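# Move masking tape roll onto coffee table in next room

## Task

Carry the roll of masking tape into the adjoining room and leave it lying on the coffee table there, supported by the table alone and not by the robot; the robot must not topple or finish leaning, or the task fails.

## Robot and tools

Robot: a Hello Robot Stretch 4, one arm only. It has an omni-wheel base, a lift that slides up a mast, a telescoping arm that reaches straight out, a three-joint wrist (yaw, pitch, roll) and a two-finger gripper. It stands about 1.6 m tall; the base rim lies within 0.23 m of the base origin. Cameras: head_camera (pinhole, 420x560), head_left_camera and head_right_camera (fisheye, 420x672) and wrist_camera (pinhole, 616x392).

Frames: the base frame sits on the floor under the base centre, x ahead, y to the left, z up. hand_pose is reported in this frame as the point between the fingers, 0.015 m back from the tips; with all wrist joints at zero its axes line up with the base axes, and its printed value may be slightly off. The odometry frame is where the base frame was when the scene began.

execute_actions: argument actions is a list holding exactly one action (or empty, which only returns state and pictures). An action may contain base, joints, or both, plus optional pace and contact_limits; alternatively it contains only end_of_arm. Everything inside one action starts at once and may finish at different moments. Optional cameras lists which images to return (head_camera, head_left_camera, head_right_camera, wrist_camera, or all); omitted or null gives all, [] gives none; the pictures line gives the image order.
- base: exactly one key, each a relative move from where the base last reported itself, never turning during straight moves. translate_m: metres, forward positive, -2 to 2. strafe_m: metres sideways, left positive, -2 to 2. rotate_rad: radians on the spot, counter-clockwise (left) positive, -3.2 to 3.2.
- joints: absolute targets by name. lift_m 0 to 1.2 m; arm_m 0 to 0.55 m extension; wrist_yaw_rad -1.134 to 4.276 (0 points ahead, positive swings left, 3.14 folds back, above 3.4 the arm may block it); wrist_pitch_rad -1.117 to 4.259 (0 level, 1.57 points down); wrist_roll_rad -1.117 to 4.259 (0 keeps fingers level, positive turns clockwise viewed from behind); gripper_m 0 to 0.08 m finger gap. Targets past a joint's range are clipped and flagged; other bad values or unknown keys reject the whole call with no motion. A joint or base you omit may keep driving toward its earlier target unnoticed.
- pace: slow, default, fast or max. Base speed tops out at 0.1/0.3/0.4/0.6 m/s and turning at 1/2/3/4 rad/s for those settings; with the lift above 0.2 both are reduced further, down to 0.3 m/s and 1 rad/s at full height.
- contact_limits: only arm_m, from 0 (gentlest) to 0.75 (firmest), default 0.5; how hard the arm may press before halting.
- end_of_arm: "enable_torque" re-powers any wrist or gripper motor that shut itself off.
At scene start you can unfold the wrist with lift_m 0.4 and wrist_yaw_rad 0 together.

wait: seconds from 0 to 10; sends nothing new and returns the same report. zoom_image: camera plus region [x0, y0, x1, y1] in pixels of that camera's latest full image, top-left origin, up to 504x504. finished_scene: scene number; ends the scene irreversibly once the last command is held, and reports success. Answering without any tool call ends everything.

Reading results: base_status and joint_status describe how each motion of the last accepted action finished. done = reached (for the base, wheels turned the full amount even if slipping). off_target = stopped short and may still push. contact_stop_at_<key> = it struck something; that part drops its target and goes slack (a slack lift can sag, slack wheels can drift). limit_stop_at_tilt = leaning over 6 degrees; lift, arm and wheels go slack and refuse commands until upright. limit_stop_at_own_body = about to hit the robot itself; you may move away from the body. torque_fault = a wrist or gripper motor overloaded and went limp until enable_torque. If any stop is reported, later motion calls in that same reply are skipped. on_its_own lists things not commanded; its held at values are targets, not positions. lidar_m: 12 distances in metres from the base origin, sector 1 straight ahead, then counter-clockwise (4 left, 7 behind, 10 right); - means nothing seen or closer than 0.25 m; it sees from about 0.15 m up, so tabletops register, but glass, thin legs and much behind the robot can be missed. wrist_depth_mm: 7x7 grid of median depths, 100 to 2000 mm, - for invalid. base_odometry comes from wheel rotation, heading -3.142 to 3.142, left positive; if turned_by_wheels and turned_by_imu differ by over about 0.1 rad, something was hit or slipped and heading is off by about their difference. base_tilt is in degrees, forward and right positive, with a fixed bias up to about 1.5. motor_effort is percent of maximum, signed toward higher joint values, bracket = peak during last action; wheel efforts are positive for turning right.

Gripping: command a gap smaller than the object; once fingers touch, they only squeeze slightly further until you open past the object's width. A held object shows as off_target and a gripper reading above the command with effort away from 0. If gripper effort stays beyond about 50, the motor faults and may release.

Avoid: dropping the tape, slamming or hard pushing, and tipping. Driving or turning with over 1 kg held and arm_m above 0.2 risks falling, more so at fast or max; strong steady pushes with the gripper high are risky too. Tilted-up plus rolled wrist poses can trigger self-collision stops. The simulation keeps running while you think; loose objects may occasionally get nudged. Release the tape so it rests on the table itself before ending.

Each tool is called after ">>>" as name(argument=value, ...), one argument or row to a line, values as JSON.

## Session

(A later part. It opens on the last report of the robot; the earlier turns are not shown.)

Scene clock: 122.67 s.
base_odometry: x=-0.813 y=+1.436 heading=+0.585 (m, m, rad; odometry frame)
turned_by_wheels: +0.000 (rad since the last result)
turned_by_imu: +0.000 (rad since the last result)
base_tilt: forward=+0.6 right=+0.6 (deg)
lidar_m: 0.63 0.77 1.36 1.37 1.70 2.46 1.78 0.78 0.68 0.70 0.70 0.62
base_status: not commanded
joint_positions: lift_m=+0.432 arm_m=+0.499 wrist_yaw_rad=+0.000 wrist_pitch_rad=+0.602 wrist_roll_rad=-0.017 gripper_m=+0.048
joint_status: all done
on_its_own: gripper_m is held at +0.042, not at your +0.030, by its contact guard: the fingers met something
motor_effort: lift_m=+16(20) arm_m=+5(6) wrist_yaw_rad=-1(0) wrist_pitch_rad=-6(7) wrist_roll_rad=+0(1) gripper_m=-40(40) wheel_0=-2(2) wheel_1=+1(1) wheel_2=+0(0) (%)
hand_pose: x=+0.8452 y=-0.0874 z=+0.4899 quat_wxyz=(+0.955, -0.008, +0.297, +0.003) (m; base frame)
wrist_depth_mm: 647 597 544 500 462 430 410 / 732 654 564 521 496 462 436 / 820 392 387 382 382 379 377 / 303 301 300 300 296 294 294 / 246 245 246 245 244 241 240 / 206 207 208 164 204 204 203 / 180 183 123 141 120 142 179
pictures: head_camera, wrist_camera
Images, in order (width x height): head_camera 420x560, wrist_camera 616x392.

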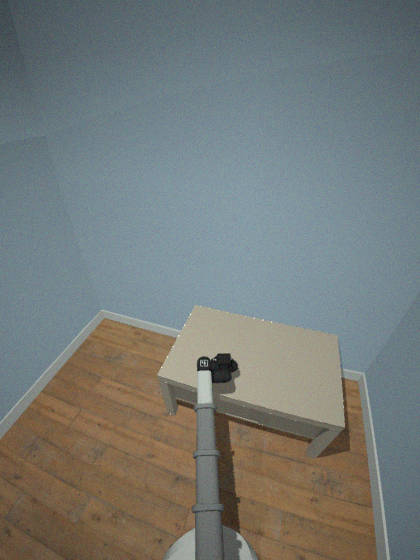

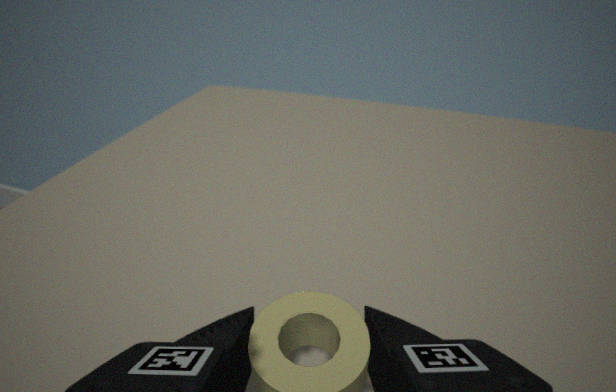

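>>> execute_actions(
  actions=[
    {"joints":{"lift_m":0.422}},
  ],
  cameras=[],
)

>>> execute_actions(
  actions=[
    {"joints":{"gripper_m":0.08}},
  ],
  cameras=[],
)

>>> execute_actions(
  actions=[
    {"joints":{"lift_m":0.5,"arm_m":0.4},"pace":"fast"},
  ],
  cameras=["wrist_camera"],
)

>>> finished_scene(
  scene=1,
)

Scene clock: 136.17 s.
base_odometry: x=-0.813 y=+1.436 heading=+0.585 (m, m, rad; odometry frame)
turned_by_wheels: +0.000 (rad since the last result)
turned_by_imu: +0.000 (rad since the last result)
base_tilt: forward=+0.9 right=+0.4 (deg)
lidar_m: 0.62 0.77 1.37 1.37 1.73 2.48 1.78 0.80 0.68 0.70 0.72 0.61
base_status: not commanded
joint_positions: lift_m=+0.422 arm_m=+0.499 wrist_yaw_rad=+0.000 wrist_pitch_rad=+0.602 wrist_roll_rad=-0.017 gripper_m=+0.048
joint_status: all done
on_its_own: gripper_m is held at +0.042, not at your +0.030, by its contact guard: the fingers met something
motor_effort: lift_m=+17(15) arm_m=+5(5) wrist_yaw_rad=+0(0) wrist_pitch_rad=-6(7) wrist_roll_rad=+1(1) gripper_m=-39(39) wheel_0=-2(2) wheel_1=+1(1) wheel_2=+0(0) (%)
hand_pose: x=+0.8452 y=-0.0874 z=+0.4799 quat_wxyz=(+0.955, -0.008, +0.297, +0.003) (m; base frame)
wrist_depth_mm: 647 591 544 496 466 430 407 / 715 647 508 521 488 459 433 / 820 366 364 359 357 355 357 / 285 282 282 281 278 277 276 / 231 230 230 229 229 228 224 / 194 195 195 164 193 191 190 / 169 172 124 141 120 137 -
pictures: none
No camera images: the call's "cameras" was empty. Leave "cameras" out to get every camera's image.

Scene clock: 137.20 s.
base_odometry: x=-0.813 y=+1.436 heading=+0.585 (m, m, rad; odometry frame)
turned_by_wheels: +0.000 (rad since the last result)
turned_by_imu: +0.000 (rad since the last result)
base_tilt: forward=+0.7 right=+0.4 (deg)
lidar_m: 0.64 0.78 1.36 1.38 1.71 2.47 1.79 0.76 0.68 0.69 0.69 0.63
base_status: not commanded
joint_positions: lift_m=+0.422 arm_m=+0.499 wrist_yaw_rad=+0.000 wrist_pitch_rad=+0.602 wrist_roll_rad=-0.017 gripper_m=+0.080
joint_status: all done
motor_effort: lift_m=+17(17) arm_m=+5(5) wrist_yaw_rad=+0(2) wrist_pitch_rad=-7(7) wrist_roll_rad=+1(0) gripper_m=+2(41) wheel_0=-2(2) wheel_1=+1(1) wheel_2=+0(0) (%)
hand_pose: x=+0.8452 y=-0.0874 z=+0.4799 quat_wxyz=(+0.955, -0.008, +0.297, +0.003) (m; base frame)
wrist_depth_mm: 654 591 539 500 466 430 404 / 723 647 512 512 488 459 436 / 831 366 362 362 359 357 357 / 285 285 285 282 279 278 277 / 230 231 231 230 229 226 226 / 195 195 195 163 193 192 190 / 172 104 148 142 148 108 -
pictures: none
No camera images: the call's "cameras" was empty. Leave "cameras" out to get every camera's image.

Scene clock: 138.30 s.
base_odometry: x=-0.813 y=+1.436 heading=+0.585 (m, m, rad; odometry frame)
turned_by_wheels: +0.000 (rad since the last result)
turned_by_imu: +0.000 (rad since the last result)
base_tilt: forward=+0.6 right=+0.5 (deg)
lidar_m: 0.63 0.78 1.37 1.38 1.69 2.47 1.80 0.80 0.68 0.65 0.71 0.62
base_status: not commanded
joint_positions: lift_m=+0.500 arm_m=+0.401 wrist_yaw_rad=+0.000 wrist_pitch_rad=+0.602 wrist_roll_rad=-0.017 gripper_m=+0.080
joint_status: all done
motor_effort: lift_m=+20(20) arm_m=-5(6) wrist_yaw_rad=+2(3) wrist_pitch_rad=-8(8) wrist_roll_rad=+1(1) gripper_m=+3(3) wheel_0=-2(2) wheel_1=+1(1) wheel_2=+0(0) (%)
hand_pose: x=+0.7471 y=-0.0875 z=+0.5576 quat_wxyz=(+0.955, -0.008, +0.297, +0.002) (m; base frame)
wrist_depth_mm: 759 699 634 591 549 512 480 / 866 778 699 647 591 539 517 / 976 866 544 539 535 530 535 / 1098 421 418 418 415 413 410 / 345 347 345 345 342 338 338 / 290 291 291 272 290 286 283 / 256 104 238 250 240 108 -
pictures: wrist_camera
Images, in order (width x height): wrist_camera 616x392.

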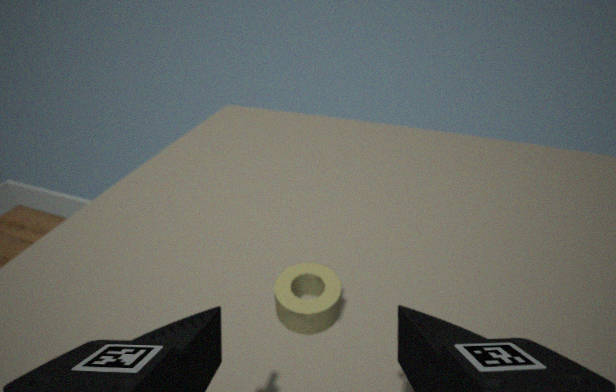

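The scene is finished: the task was done.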